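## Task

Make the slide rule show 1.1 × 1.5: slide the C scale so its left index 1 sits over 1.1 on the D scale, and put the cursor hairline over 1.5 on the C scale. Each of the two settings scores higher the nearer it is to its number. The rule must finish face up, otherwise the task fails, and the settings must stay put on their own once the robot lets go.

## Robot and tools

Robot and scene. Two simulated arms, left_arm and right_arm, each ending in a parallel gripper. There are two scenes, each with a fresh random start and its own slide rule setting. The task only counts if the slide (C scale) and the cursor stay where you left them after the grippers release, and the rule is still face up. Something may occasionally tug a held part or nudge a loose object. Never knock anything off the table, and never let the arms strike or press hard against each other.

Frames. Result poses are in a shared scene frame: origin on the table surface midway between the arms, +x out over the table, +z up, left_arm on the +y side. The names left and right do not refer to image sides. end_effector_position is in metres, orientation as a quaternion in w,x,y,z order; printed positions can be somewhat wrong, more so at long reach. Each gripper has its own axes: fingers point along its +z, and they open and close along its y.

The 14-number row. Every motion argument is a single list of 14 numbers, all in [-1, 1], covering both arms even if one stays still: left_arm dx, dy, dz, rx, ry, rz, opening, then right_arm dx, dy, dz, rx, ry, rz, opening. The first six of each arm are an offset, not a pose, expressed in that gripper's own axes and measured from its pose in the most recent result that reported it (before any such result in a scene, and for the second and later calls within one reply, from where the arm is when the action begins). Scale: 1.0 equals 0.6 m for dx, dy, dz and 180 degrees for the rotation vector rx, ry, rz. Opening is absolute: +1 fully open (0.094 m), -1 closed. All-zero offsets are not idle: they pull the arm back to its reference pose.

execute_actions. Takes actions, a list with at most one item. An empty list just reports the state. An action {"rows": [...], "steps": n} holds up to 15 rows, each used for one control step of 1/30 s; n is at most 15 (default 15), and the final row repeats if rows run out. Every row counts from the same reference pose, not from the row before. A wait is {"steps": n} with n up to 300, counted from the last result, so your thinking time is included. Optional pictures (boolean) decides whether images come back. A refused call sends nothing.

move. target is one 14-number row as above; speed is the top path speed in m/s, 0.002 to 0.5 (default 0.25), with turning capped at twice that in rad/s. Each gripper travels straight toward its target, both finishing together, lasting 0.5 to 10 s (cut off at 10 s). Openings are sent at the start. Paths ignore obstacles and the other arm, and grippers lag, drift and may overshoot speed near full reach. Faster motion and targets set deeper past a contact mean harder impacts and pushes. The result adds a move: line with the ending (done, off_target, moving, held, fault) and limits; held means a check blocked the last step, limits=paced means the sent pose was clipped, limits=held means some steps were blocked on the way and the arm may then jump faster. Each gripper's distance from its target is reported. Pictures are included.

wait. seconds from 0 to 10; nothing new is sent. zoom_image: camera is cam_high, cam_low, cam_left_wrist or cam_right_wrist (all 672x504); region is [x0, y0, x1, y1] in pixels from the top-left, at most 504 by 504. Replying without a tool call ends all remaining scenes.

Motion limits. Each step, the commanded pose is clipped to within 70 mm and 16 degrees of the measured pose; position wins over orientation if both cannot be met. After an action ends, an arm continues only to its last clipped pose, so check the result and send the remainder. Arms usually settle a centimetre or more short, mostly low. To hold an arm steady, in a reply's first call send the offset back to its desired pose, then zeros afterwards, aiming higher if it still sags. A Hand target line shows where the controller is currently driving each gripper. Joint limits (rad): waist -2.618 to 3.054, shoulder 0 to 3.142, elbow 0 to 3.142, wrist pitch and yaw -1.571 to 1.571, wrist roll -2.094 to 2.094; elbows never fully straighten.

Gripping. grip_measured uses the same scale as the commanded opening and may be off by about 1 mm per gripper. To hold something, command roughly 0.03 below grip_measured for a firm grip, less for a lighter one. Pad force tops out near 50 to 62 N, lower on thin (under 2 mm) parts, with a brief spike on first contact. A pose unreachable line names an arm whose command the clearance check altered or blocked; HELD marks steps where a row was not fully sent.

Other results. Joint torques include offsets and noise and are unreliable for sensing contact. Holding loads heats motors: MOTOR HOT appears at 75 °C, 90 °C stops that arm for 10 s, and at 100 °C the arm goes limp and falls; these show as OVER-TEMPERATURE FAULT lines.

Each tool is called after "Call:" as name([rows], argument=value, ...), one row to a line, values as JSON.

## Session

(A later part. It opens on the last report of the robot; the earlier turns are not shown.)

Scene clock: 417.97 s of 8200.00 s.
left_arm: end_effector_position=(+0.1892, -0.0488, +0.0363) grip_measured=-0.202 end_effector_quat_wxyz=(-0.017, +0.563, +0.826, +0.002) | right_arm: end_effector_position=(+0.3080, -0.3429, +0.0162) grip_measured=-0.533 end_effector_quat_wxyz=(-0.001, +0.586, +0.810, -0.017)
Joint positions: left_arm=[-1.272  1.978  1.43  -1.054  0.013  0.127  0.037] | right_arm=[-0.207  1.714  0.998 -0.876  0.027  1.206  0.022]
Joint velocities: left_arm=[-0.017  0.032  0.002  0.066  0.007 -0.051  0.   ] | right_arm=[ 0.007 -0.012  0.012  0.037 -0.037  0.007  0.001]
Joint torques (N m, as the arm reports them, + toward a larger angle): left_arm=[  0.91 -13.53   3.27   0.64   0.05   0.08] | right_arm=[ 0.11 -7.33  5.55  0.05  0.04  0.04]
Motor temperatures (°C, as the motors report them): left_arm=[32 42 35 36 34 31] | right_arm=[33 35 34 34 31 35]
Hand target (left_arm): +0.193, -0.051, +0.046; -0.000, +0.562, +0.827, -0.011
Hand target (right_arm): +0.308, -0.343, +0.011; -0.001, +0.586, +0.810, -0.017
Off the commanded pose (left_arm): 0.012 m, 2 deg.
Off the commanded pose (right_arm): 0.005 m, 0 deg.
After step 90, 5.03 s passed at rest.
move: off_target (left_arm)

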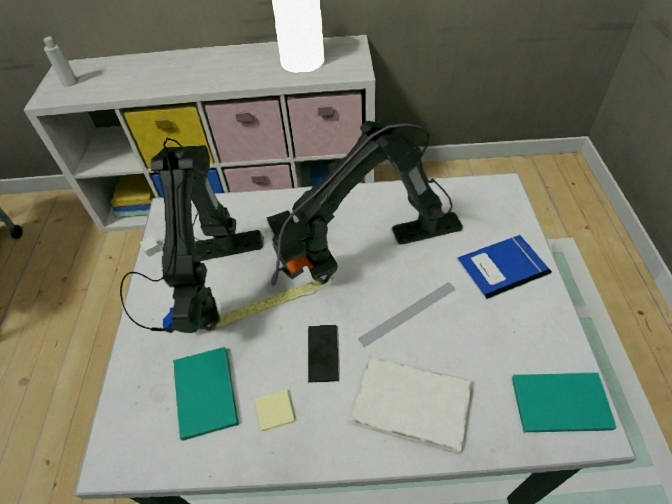

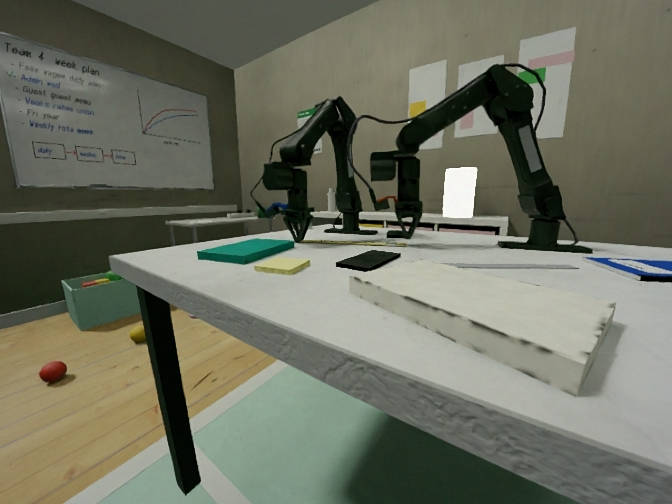

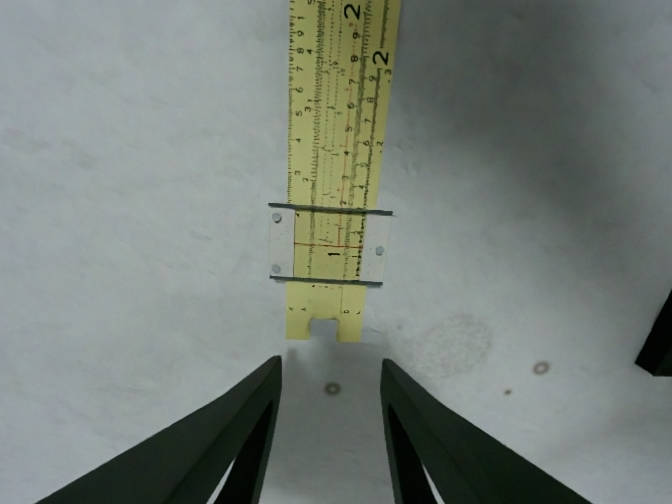

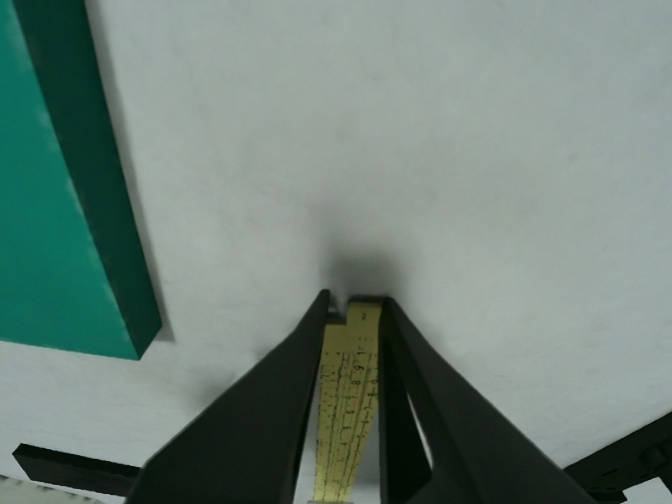

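Call:
move(target=[0,0,0.024,0.003,-0.01,0,-0.2, 0,0,0.008,0,0,0,-0.53], speed=0.02)

Scene clock: 422.50 s of 8200.00 s.
left_arm: end_effector_position=(+0.1867, -0.0464, +0.0199) grip_measured=-0.202 end_effector_quat_wxyz=(-0.014, +0.563, +0.827, -0.003) | right_arm: end_effector_position=(+0.3080, -0.3429, +0.0162) grip_measured=-0.533 end_effector_quat_wxyz=(-0.001, +0.586, +0.810, -0.017)
Joint positions: left_arm=[-1.272  1.978  1.362 -0.976  0.018  0.127  0.037] | right_arm=[-0.207  1.714  0.998 -0.876  0.027  1.206  0.022]
Joint velocities: left_arm=[ 0.007 -0.007  0.002  0.007 -0.037  0.022  0.001] | right_arm=[ 0.012 -0.012  0.002  0.007 -0.007  0.022 -0.   ]
Joint torques (N m, as the arm reports them, + toward a larger angle): left_arm=[  0.52 -11.27   3.16   0.65   0.09   0.03] | right_arm=[-0.31 -7.27  5.51  0.06  0.09  0.03]
Motor temperatures (°C, as the motors report them): left_arm=[32 43 35 36 34 31] | right_arm=[33 35 34 34 31 35]
Hand target (left_arm): +0.189, -0.049, +0.022; -0.006, +0.562, +0.827, -0.011
Hand target (right_arm): +0.308, -0.343, +0.011; -0.001, +0.586, +0.810, -0.017
Off the commanded pose (left_arm): 0.004 m, 1 deg.
Off the commanded pose (right_arm): 0.005 m, 0 deg.
After step 90, 0.50 s passed at rest.
move: done

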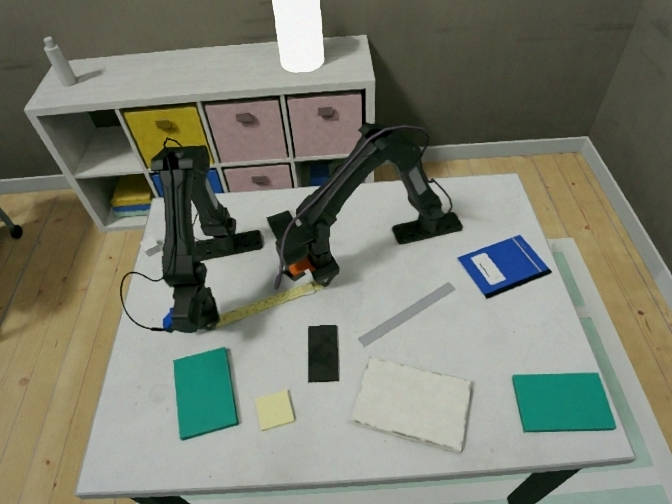

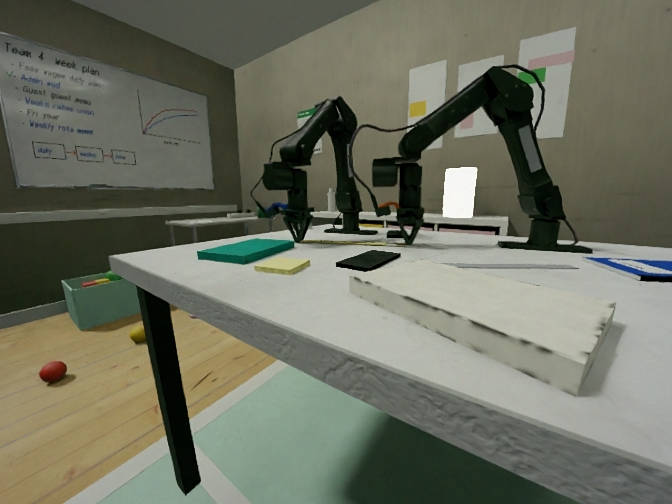

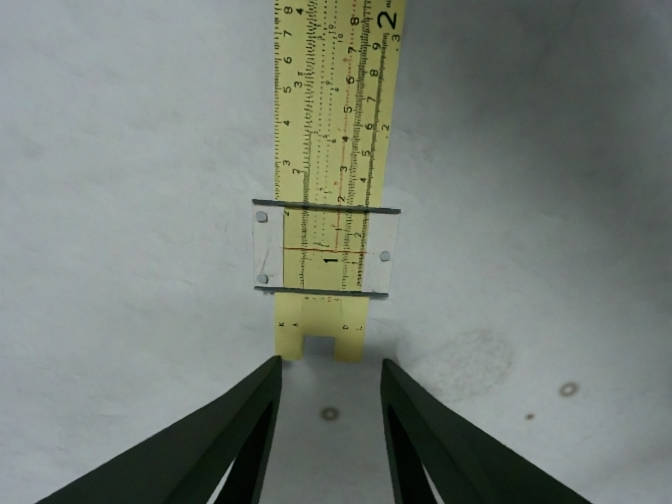

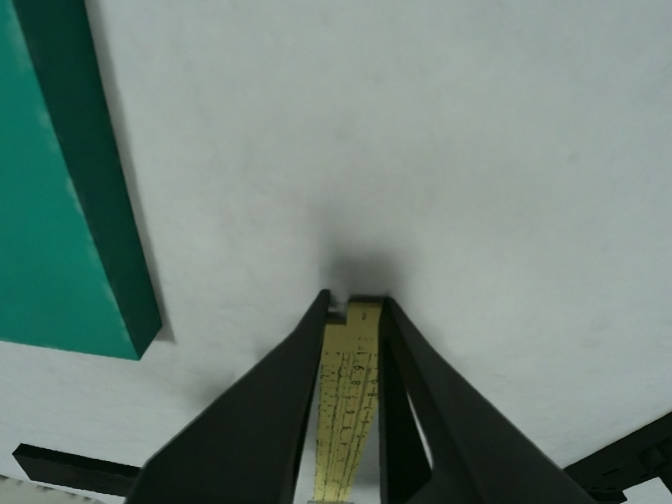

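Call:
move(target=[-0.008,0.013,0.004,0,0,0.006,-0.15, 0,0,0.008,0,0,0,-0.53], speed=0.02)

Scene clock: 426.33 s of 8200.00 s.
left_arm: end_effector_position=(+0.1882, -0.0463, +0.0186) grip_measured=-0.152 end_effector_quat_wxyz=(-0.014, +0.573, +0.820, -0.005) | right_arm: end_effector_position=(+0.3080, -0.3429, +0.0162) grip_measured=-0.533 end_effector_quat_wxyz=(-0.001, +0.586, +0.810, -0.017)
Joint positions: left_arm=[-1.267  1.982  1.362 -0.972  0.021  0.157  0.04 ] | right_arm=[-0.207  1.714  0.998 -0.876  0.027  1.206  0.022]
Joint velocities: left_arm=[ 0.007  0.002  0.007  0.007 -0.081 -0.022  0.   ] | right_arm=[ 0.017 -0.007 -0.042 -0.007 -0.066 -0.022  0.001]
Joint torques (N m, as the arm reports them, + toward a larger angle): left_arm=[ 1.31 -8.95  5.41  0.49 -0.01  0.08] | right_arm=[-0.16 -7.59  5.44  0.04  0.03  0.03]
Motor temperatures (°C, as the motors report them): left_arm=[32 43 35 36 34 31] | right_arm=[33 35 34 34 31 35]
Hand target (left_arm): +0.196, -0.048, +0.017; -0.013, +0.571, +0.821, -0.003
Hand target (right_arm): +0.308, -0.343, +0.011; -0.001, +0.586, +0.810, -0.017
Off the commanded pose (left_arm): 0.008 m, 0 deg.
Off the commanded pose (right_arm): 0.005 m, 0 deg.
After step 90, 0.13 s passed at rest.
move: done

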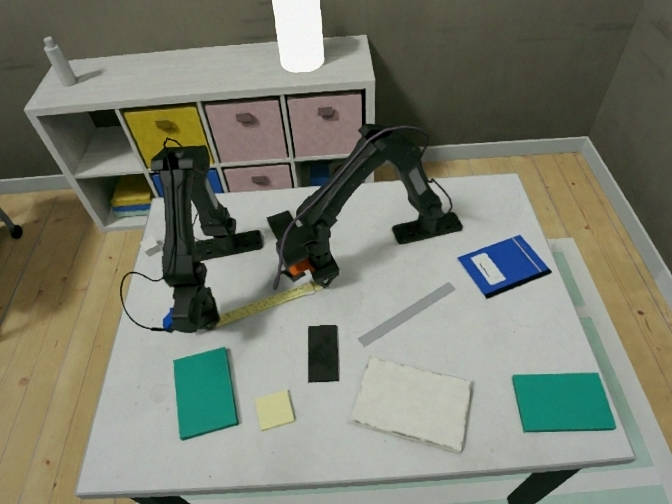

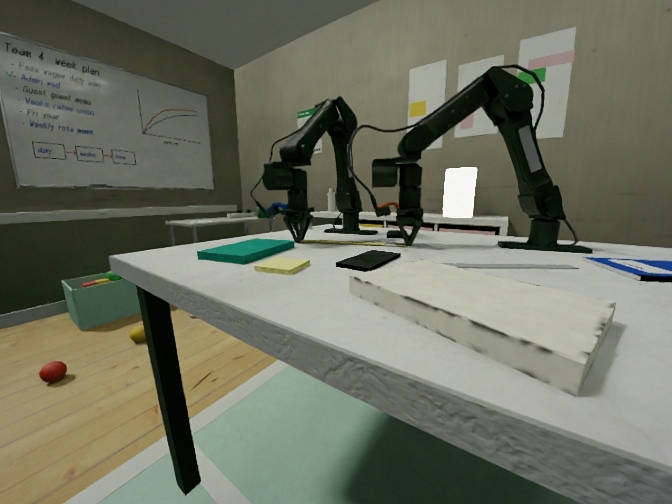

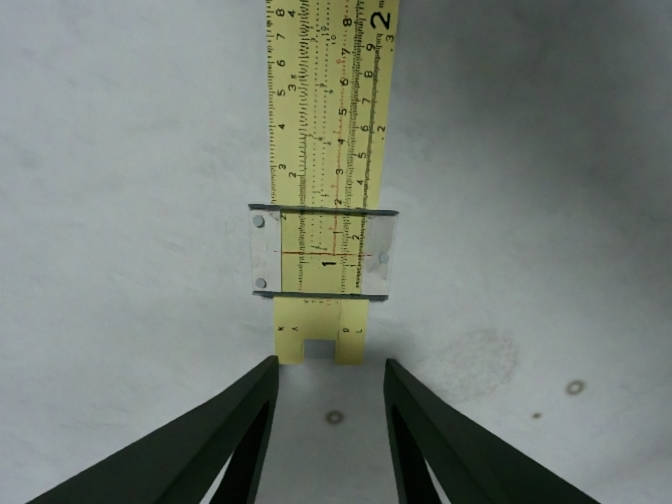

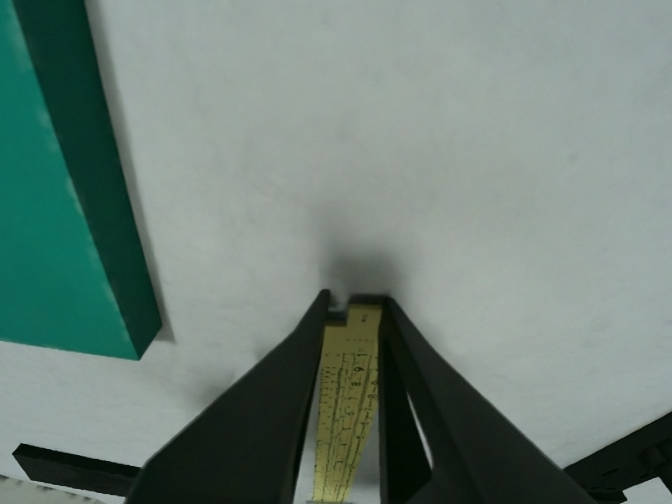

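Call:
move(target=[0.004,0.024,0,0,0,0,-0.08, 0,0,0.008,0,0,0,-0.53], speed=0.02)

Scene clock: 429.70 s of 8200.00 s.
left_arm: end_effector_position=(+0.1957, -0.0420, +0.0187) grip_measured=-0.082 end_effector_quat_wxyz=(-0.015, +0.575, +0.818, -0.007) | right_arm: end_effector_position=(+0.3080, -0.3429, +0.0162) grip_measured=-0.533 end_effector_quat_wxyz=(-0.001, +0.586, +0.810, -0.017)
Joint positions: left_arm=[-1.24   1.982  1.362 -0.972  0.026  0.189  0.043] | right_arm=[-0.207  1.714  0.998 -0.876  0.027  1.206  0.022]
Joint velocities: left_arm=[-0.012  0.017 -0.012 -0.051  0.007  0.022  0.001] | right_arm=[-0.002 -0.002  0.012  0.007 -0.037 -0.081 -0.   ]
Joint torques (N m, as the arm reports them, + toward a larger angle): left_arm=[  1.34 -10.62   3.62   0.54  -0.04   0.07] | right_arm=[-0.11 -7.2   5.28  0.08  0.    0.02]
Motor temperatures (°C, as the motors report them): left_arm=[32 42 35 36 34 31] | right_arm=[33 35 34 34 31 35]
Hand target (left_arm): +0.201, -0.039, +0.018; -0.014, +0.573, +0.820, -0.005
Hand target (right_arm): +0.308, -0.343, +0.011; -0.001, +0.586, +0.810, -0.017
Off the commanded pose (left_arm): 0.006 m, 0 deg.
Off the commanded pose (right_arm): 0.005 m, 0 deg.
move: done

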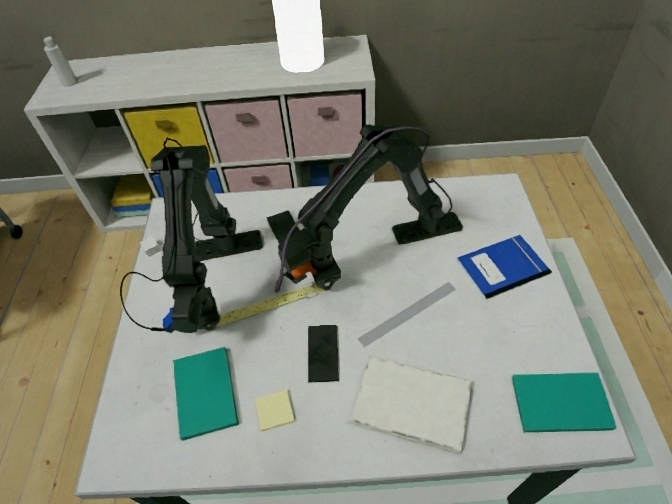

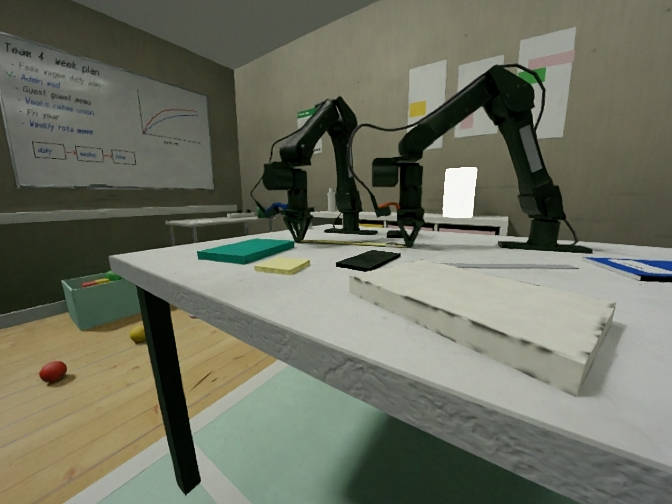

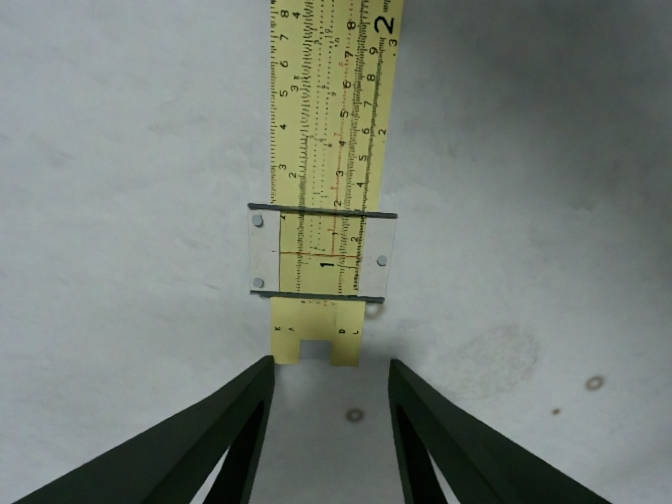

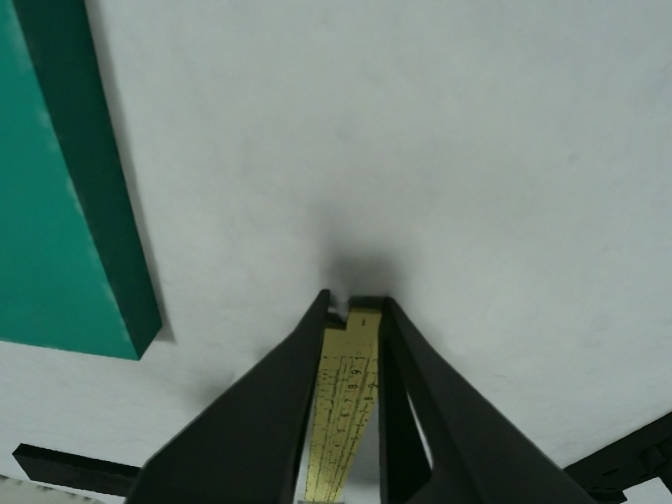

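Call:
move(target=[0,0,-0.04,0,0,0,0.05, 0,0,0.008,0,0,0,-0.53], speed=0.03)

Scene clock: 433.57 s of 8200.00 s.
left_arm: end_effector_position=(+0.1911, -0.0354, +0.0264) grip_measured=+0.048 end_effector_quat_wxyz=(-0.036, +0.575, +0.817, +0.000) | right_arm: end_effector_position=(+0.3080, -0.3429, +0.0162) grip_measured=-0.533 end_effector_quat_wxyz=(-0.001, +0.586, +0.810, -0.017)
Joint positions: left_arm=[-1.24   1.982  1.393 -1.046  0.029  0.191  0.049] | right_arm=[-0.207  1.714  0.998 -0.876  0.027  1.206  0.022]
Joint velocities: left_arm=[-0.037  0.002 -0.012 -0.007  0.007 -0.022  0.001] | right_arm=[-0.022 -0.012 -0.017  0.022 -0.022  0.007  0.001]
Joint torques (N m, as the arm reports them, + toward a larger angle): left_arm=[  0.37 -13.12   5.56   0.35   0.    -0.03] | right_arm=[-0.03 -7.18  5.49  0.05  0.08  0.03]
Motor temperatures (°C, as the motors report them): left_arm=[32 42 35 36 34 31] | right_arm=[33 35 34 34 31 35]
Hand target (left_arm): +0.196, -0.041, +0.042; -0.015, +0.575, +0.818, -0.007
Hand target (right_arm): +0.308, -0.343, +0.011; -0.001, +0.586, +0.810, -0.017
Off the commanded pose (left_arm): 0.018 m, 2 deg.
Off the commanded pose (right_arm): 0.005 m, 0 deg.
move: off_target (left_arm)

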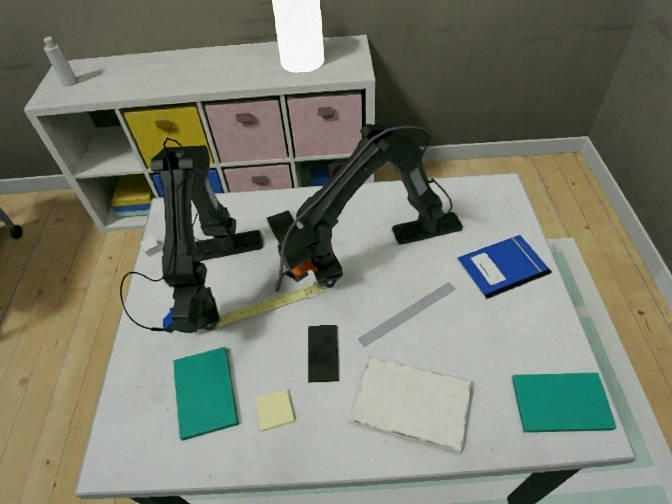

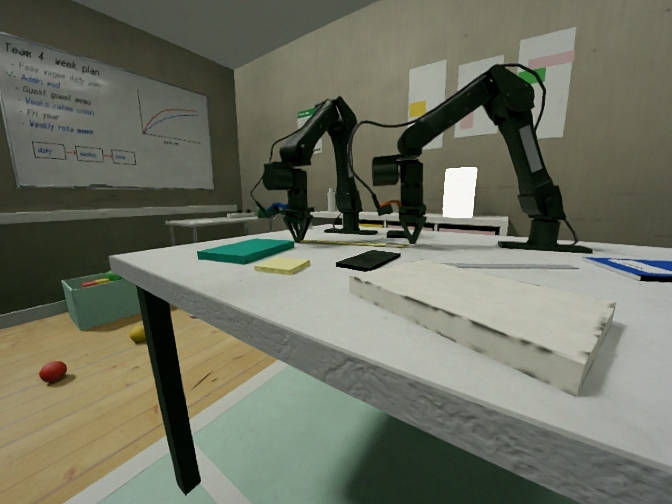

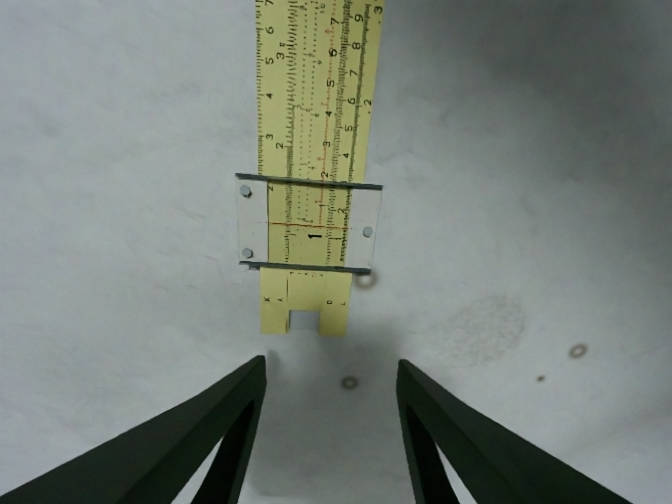

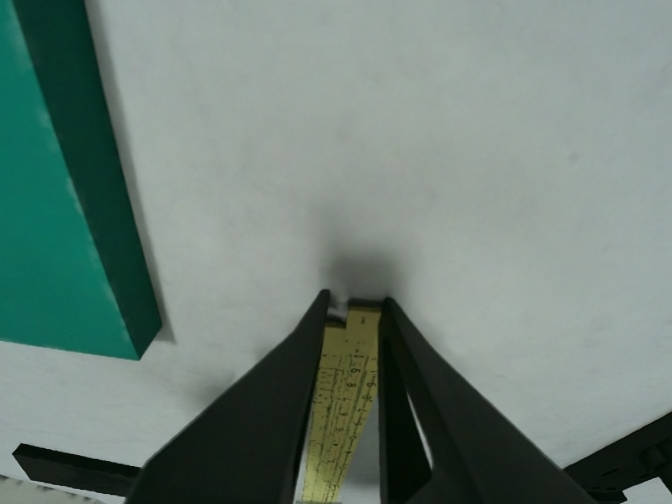

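Call:
move(target=[0,0.024,-0.012,0,-0.025,0,0.05, 0,0,0.008,0,0,0,-0.53], speed=0.02)

Scene clock: 437.50 s of 8200.00 s.
left_arm: end_effector_position=(+0.2007, -0.0279, +0.0231) grip_measured=+0.048 end_effector_quat_wxyz=(-0.021, +0.575, +0.818, -0.010) | right_arm: end_effector_position=(+0.3080, -0.3429, +0.0162) grip_measured=-0.533 end_effector_quat_wxyz=(-0.001, +0.586, +0.810, -0.017)
Joint positions: left_arm=[-1.202  1.951  1.335 -0.986  0.034  0.228  0.049] | right_arm=[-0.207  1.714  0.998 -0.876  0.027  1.206  0.022]
Joint velocities: left_arm=[-0.027 -0.002 -0.002  0.022 -0.007 -0.007  0.   ] | right_arm=[-0.017  0.022 -0.002 -0.022 -0.022 -0.007 -0.   ]
Joint torques (N m, as the arm reports them, + toward a larger angle): left_arm=[  1.07 -13.22   3.1    0.62   0.15   0.08] | right_arm=[ 0.22 -7.32  5.47  0.09  0.05 -0.04]
Motor temperatures (°C, as the motors report them): left_arm=[32 43 35 36 34 31] | right_arm=[33 35 34 34 31 35]
Hand target (left_arm): +0.205, -0.030, +0.033; -0.004, +0.574, +0.818, -0.021
Hand target (right_arm): +0.308, -0.343, +0.011; -0.001, +0.586, +0.810, -0.017
Off the commanded pose (left_arm): 0.011 m, 2 deg.
Off the commanded pose (right_arm): 0.005 m, 0 deg.
move: off_target (left_arm)

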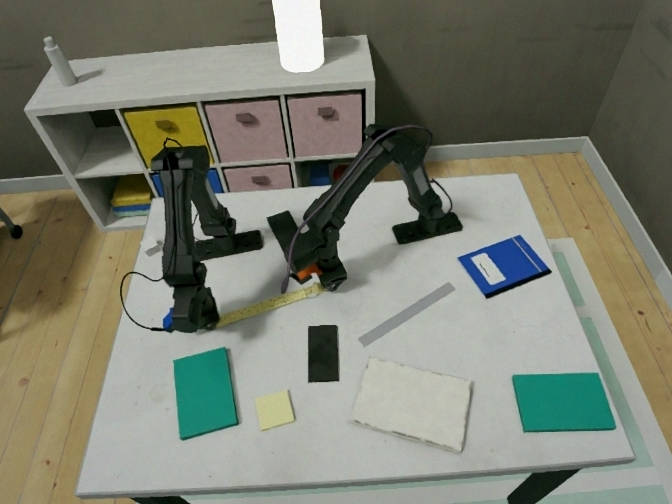

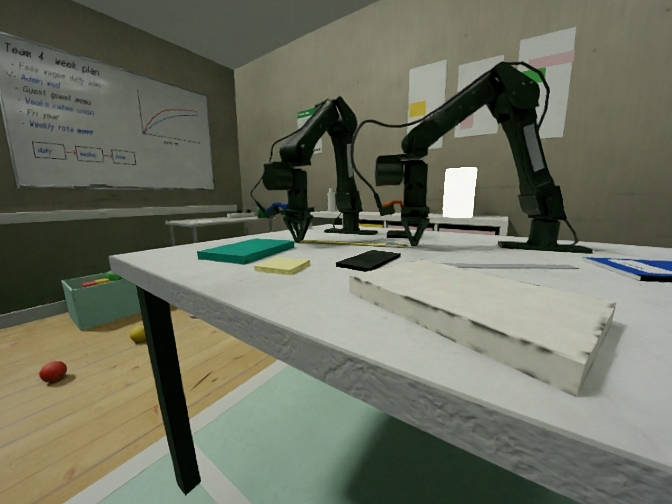

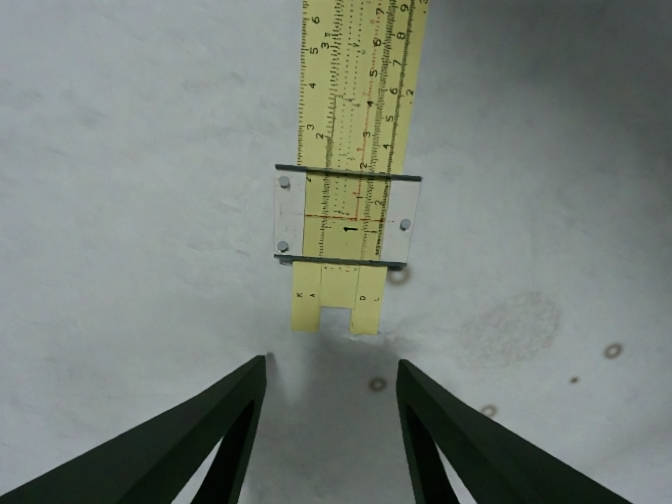

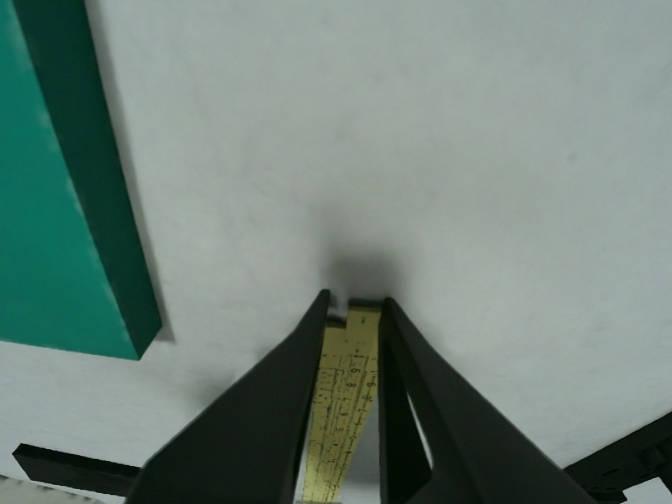

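Call:
move(target=[0,0,0.018,0,-0.015,0.014,-0.13, 0,0,0.008,0,0,0,-0.53], speed=0.015)

Scene clock: 443.30 s of 8200.00 s.
left_arm: end_effector_position=(+0.1990, -0.0254, +0.0141) grip_measured=-0.128 end_effector_quat_wxyz=(-0.011, +0.590, +0.807, -0.014) | right_arm: end_effector_position=(+0.3080, -0.3429, +0.0162) grip_measured=-0.533 end_effector_quat_wxyz=(-0.001, +0.586, +0.810, -0.017)
Joint positions: left_arm=[-1.202  1.935  1.274 -0.92   0.035  0.264  0.041] | right_arm=[-0.207  1.714  0.998 -0.876  0.027  1.206  0.022]
Joint velocities: left_arm=[-0.007 -0.012 -0.012  0.037 -0.051 -0.007  0.001] | right_arm=[-0.007 -0.007 -0.012 -0.037 -0.051 -0.051 -0.   ]
Joint torques (N m, as the arm reports them, + toward a larger angle): left_arm=[  0.37 -10.7    2.14   0.93   0.16   0.08] | right_arm=[-0.12 -7.47  5.88  0.11  0.02 -0.01]
Motor temperatures (°C, as the motors report them): left_arm=[32 43 35 36 34 31] | right_arm=[33 35 34 34 31 35]
Hand target (left_arm): +0.200, -0.028, +0.012; -0.001, +0.593, +0.805, -0.023
Hand target (right_arm): +0.308, -0.343, +0.011; -0.001, +0.586, +0.810, -0.017
Off the commanded pose (left_arm): 0.003 m, 2 deg.
Off the commanded pose (right_arm): 0.005 m, 0 deg.
After step 90, 0.50 s passed at rest.
move: done

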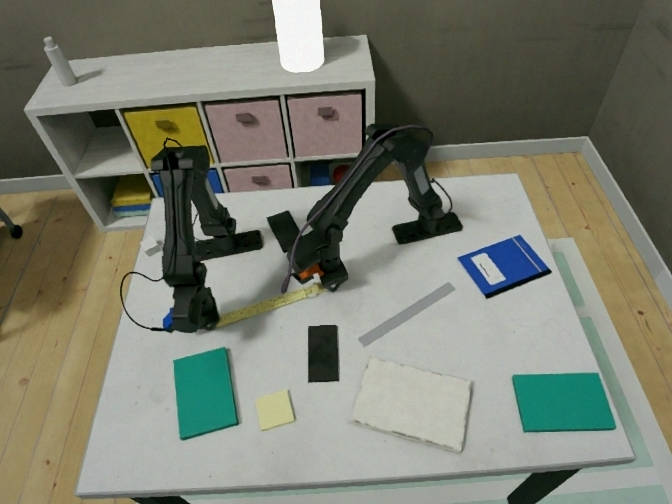

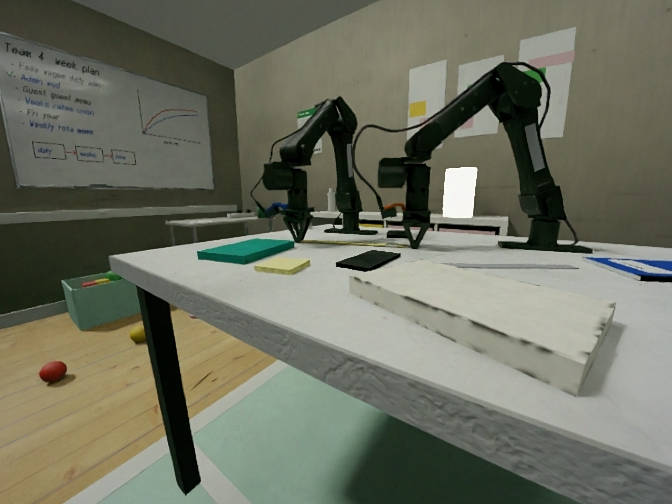

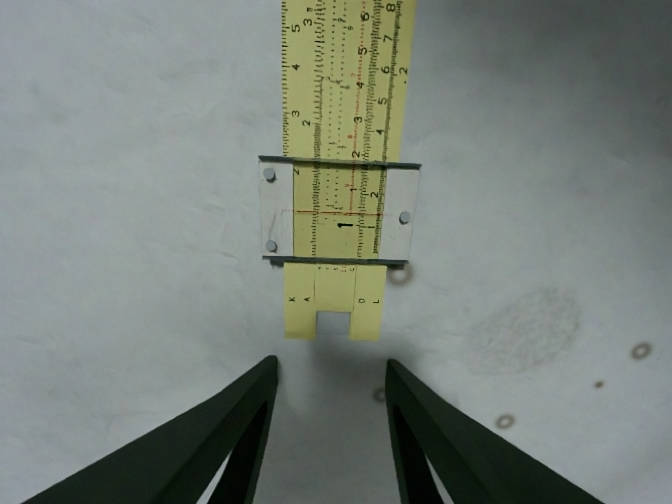

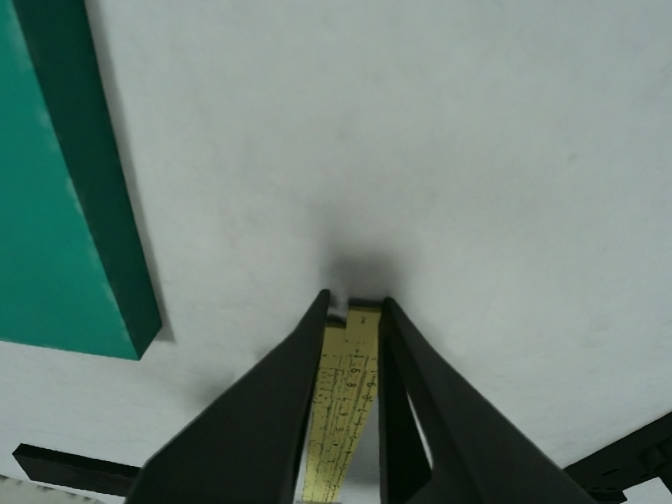

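Call:
move(target=[-0.06,0,-0.004,0,-0.008,0,-0.13, 0,0,0.008,0,0,0,-0.53], speed=0.015)

Scene clock: 447.77 s of 8200.00 s.
left_arm: end_effector_position=(+0.2113, -0.0502, +0.0151) grip_measured=-0.128 end_effector_quat_wxyz=(-0.006, +0.587, +0.809, -0.016) | right_arm: end_effector_position=(+0.3080, -0.3429, +0.0162) grip_measured=-0.533 end_effector_quat_wxyz=(-0.001, +0.586, +0.810, -0.017)
Joint positions: left_arm=[-1.211  2.021  1.404 -0.953  0.034  0.248  0.041] | right_arm=[-0.207  1.714  0.998 -0.876  0.027  1.206  0.022]
Joint velocities: left_arm=[ 0.017 -0.002 -0.012 -0.007 -0.051 -0.007 -0.001] | right_arm=[-0.002 -0.022 -0.012 -0.037  0.037  0.022  0.001]
Joint torques (N m, as the arm reports them, + toward a larger angle): left_arm=[ -1.04 -10.17   5.33   0.6    0.12  -0.1 ] | right_arm=[-0.09 -7.12  5.35  0.11  0.08 -0.01]
Motor temperatures (°C, as the motors report them): left_arm=[32 42 35 36 34 31] | right_arm=[33 35 34 34 31 35]
Hand target (left_arm): +0.211, -0.059, +0.017; -0.000, +0.590, +0.807, -0.022
Hand target (right_arm): +0.308, -0.343, +0.011; -0.001, +0.586, +0.810, -0.017
Off the commanded pose (left_arm): 0.010 m, 1 deg.
Off the commanded pose (right_arm): 0.005 m, 0 deg.
move: done

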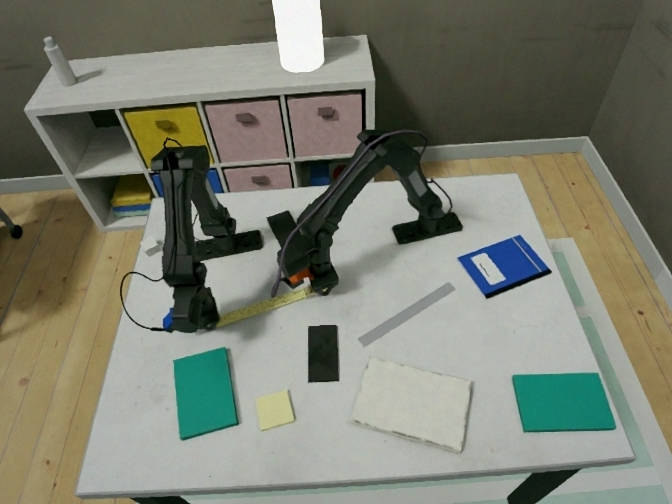

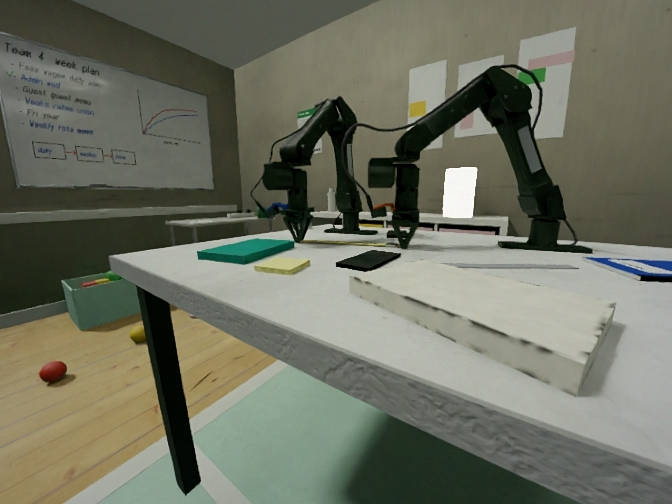

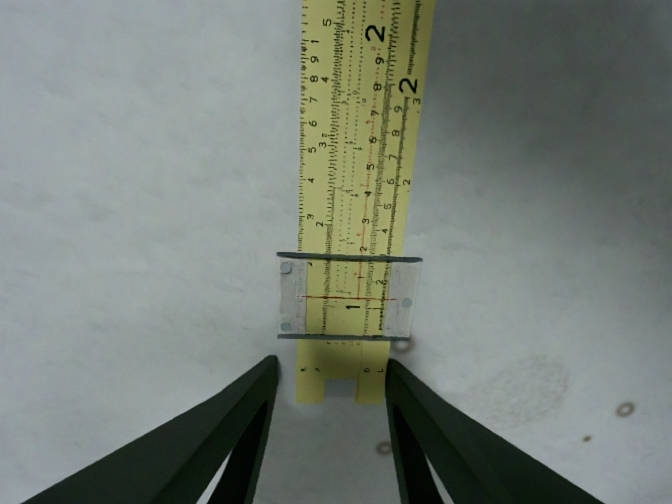

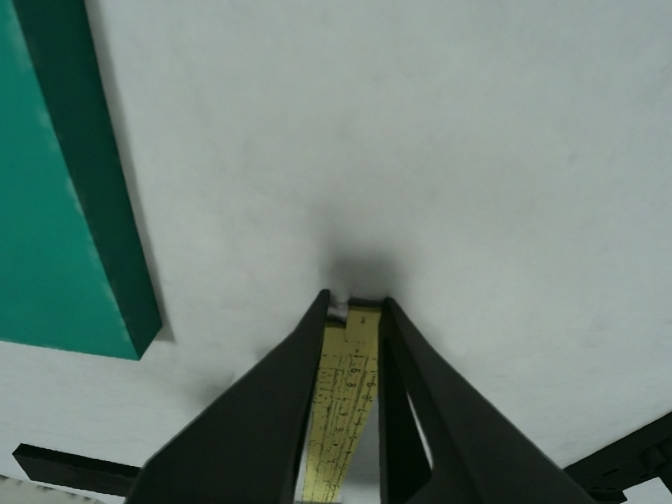

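Call:
move(target=[-0.02,-0.016,-0.003,0,0,0,-0.13, 0,0,0.008,0,0,0,-0.53], speed=0.015)

Scene clock: 451.50 s of 8200.00 s.
left_arm: end_effector_position=(+0.2080, -0.0573, +0.0151) grip_measured=-0.128 end_effector_quat_wxyz=(-0.009, +0.585, +0.811, -0.012) | right_arm: end_effector_position=(+0.3080, -0.3429, +0.0162) grip_measured=-0.533 end_effector_quat_wxyz=(-0.001, +0.586, +0.810, -0.017)
Joint positions: left_arm=[-1.231  2.043  1.436 -0.972  0.029  0.223  0.041] | right_arm=[-0.207  1.714  0.998 -0.876  0.027  1.206  0.022]
Joint velocities: left_arm=[-0.002  0.017  0.017  0.022  0.007  0.007  0.   ] | right_arm=[-0.007 -0.002  0.012  0.051  0.007  0.007 -0.001]
Joint torques (N m, as the arm reports them, + toward a larger angle): left_arm=[ -1.13 -10.57   5.38   0.49   0.08  -0.08] | right_arm=[ 0.08 -7.1   5.53  0.09  0.06 -0.01]
Motor temperatures (°C, as the motors report them): left_arm=[32 42 35 36 34 31] | right_arm=[33 35 34 34 31 35]
Hand target (left_arm): +0.206, -0.064, +0.017; -0.006, +0.587, +0.809, -0.016
Hand target (right_arm): +0.308, -0.343, +0.011; -0.001, +0.586, +0.810, -0.017
Off the commanded pose (left_arm): 0.008 m, 1 deg.
Off the commanded pose (right_arm): 0.005 m, 0 deg.
move: done

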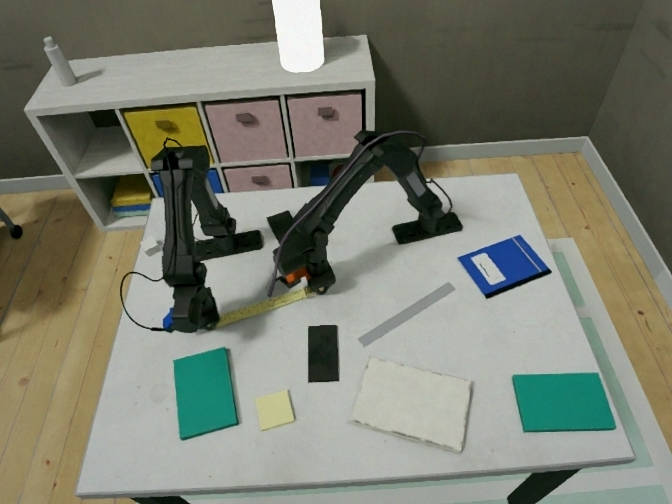

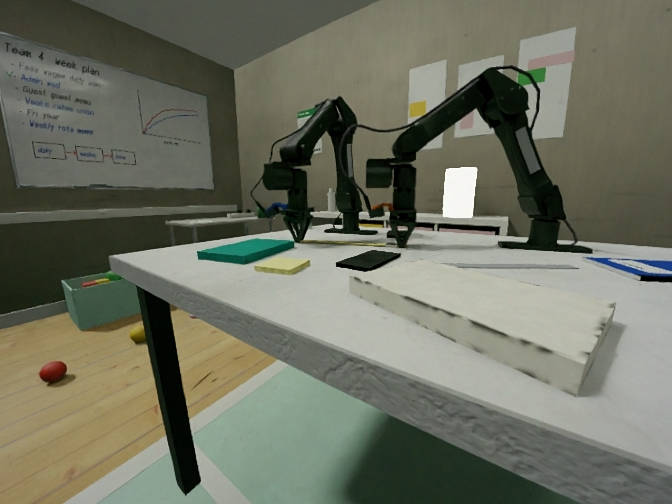

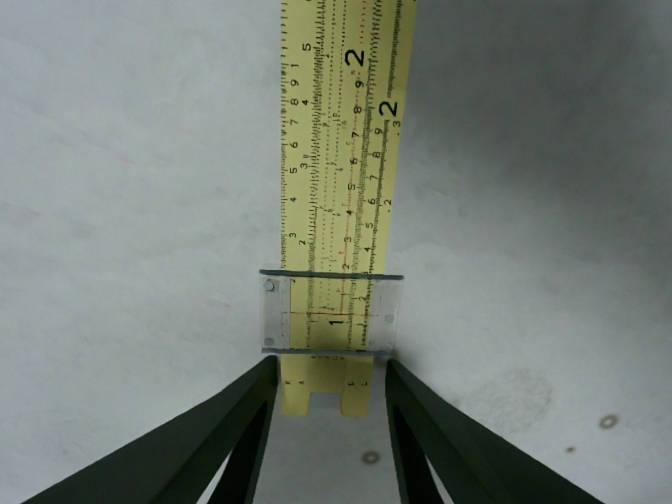

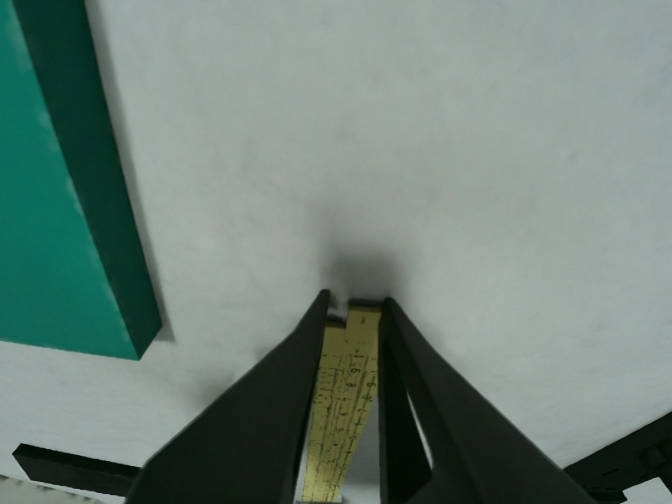

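Call:
move(target=[-0.065,-0.004,-0.003,0,0,0,-0.13, 0,0,0.008,0,0,0,-0.53], speed=0.015)

Scene clock: 457.00 s of 8200.00 s.
left_arm: end_effector_position=(+0.2180, -0.0821, +0.0161) grip_measured=-0.128 end_effector_quat_wxyz=(-0.022, +0.582, +0.813, -0.004) | right_arm: end_effector_position=(+0.3080, -0.3429, +0.0162) grip_measured=-0.533 end_effector_quat_wxyz=(-0.001, +0.586, +0.810, -0.017)
Joint positions: left_arm=[-1.244  2.167  1.634 -1.076  0.025  0.203  0.041] | right_arm=[-0.207  1.714  0.998 -0.876  0.027  1.206  0.022]
Joint velocities: left_arm=[ 0.002 -0.002 -0.007  0.037 -0.081 -0.022 -0.001] | right_arm=[ 0.002  0.002 -0.017 -0.051 -0.081 -0.066 -0.001]
Joint torques (N m, as the arm reports them, + toward a larger angle): left_arm=[ -1.2  -11.66   5.54   0.69   0.1   -0.06] | right_arm=[-0.23 -7.22  5.4   0.05  0.02 -0.06]
Motor temperatures (°C, as the motors report them): left_arm=[32 42 35 36 34 31] | right_arm=[33 35 34 34 31 35]
Hand target (left_arm): +0.219, -0.095, +0.018; -0.009, +0.585, +0.811, -0.012
Hand target (right_arm): +0.308, -0.343, +0.011; -0.001, +0.586, +0.810, -0.017
Off the commanded pose (left_arm): 0.013 m, 2 deg.
Off the commanded pose (right_arm): 0.005 m, 0 deg.
move: off_target (left_arm)

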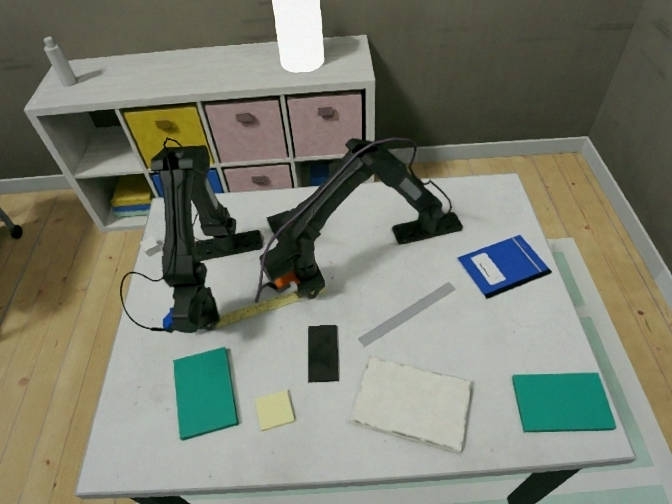

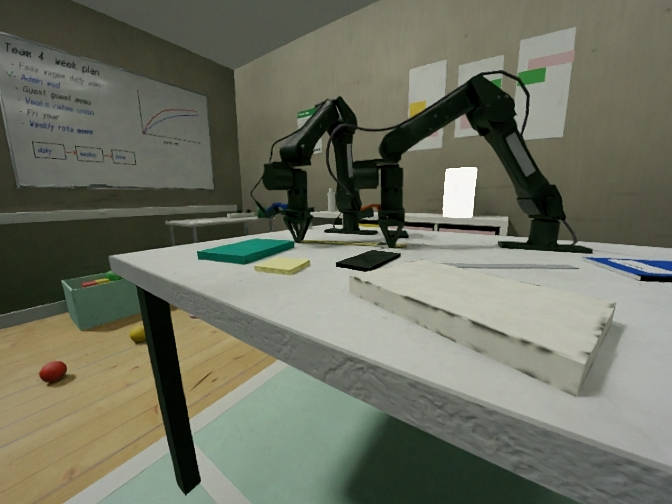

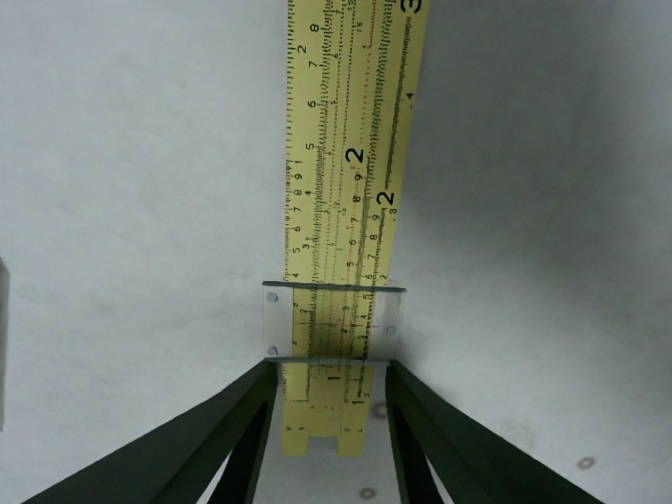

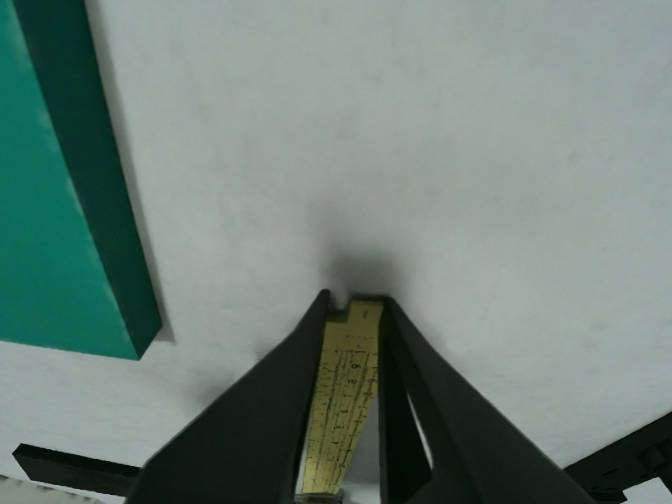

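Cursor is moving well.

Call:
zoom_image(camera="cam_left_wrist", region=[310, 240, 410, 370])

Region (310, 240, 410, 370) of cam_left_wrist's 672x504 image, scaled by 3.877, with more detail than that image has; it fills the left 388 columns of this view, and the rest is white.

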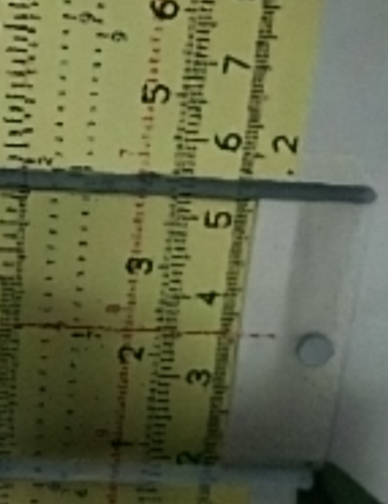

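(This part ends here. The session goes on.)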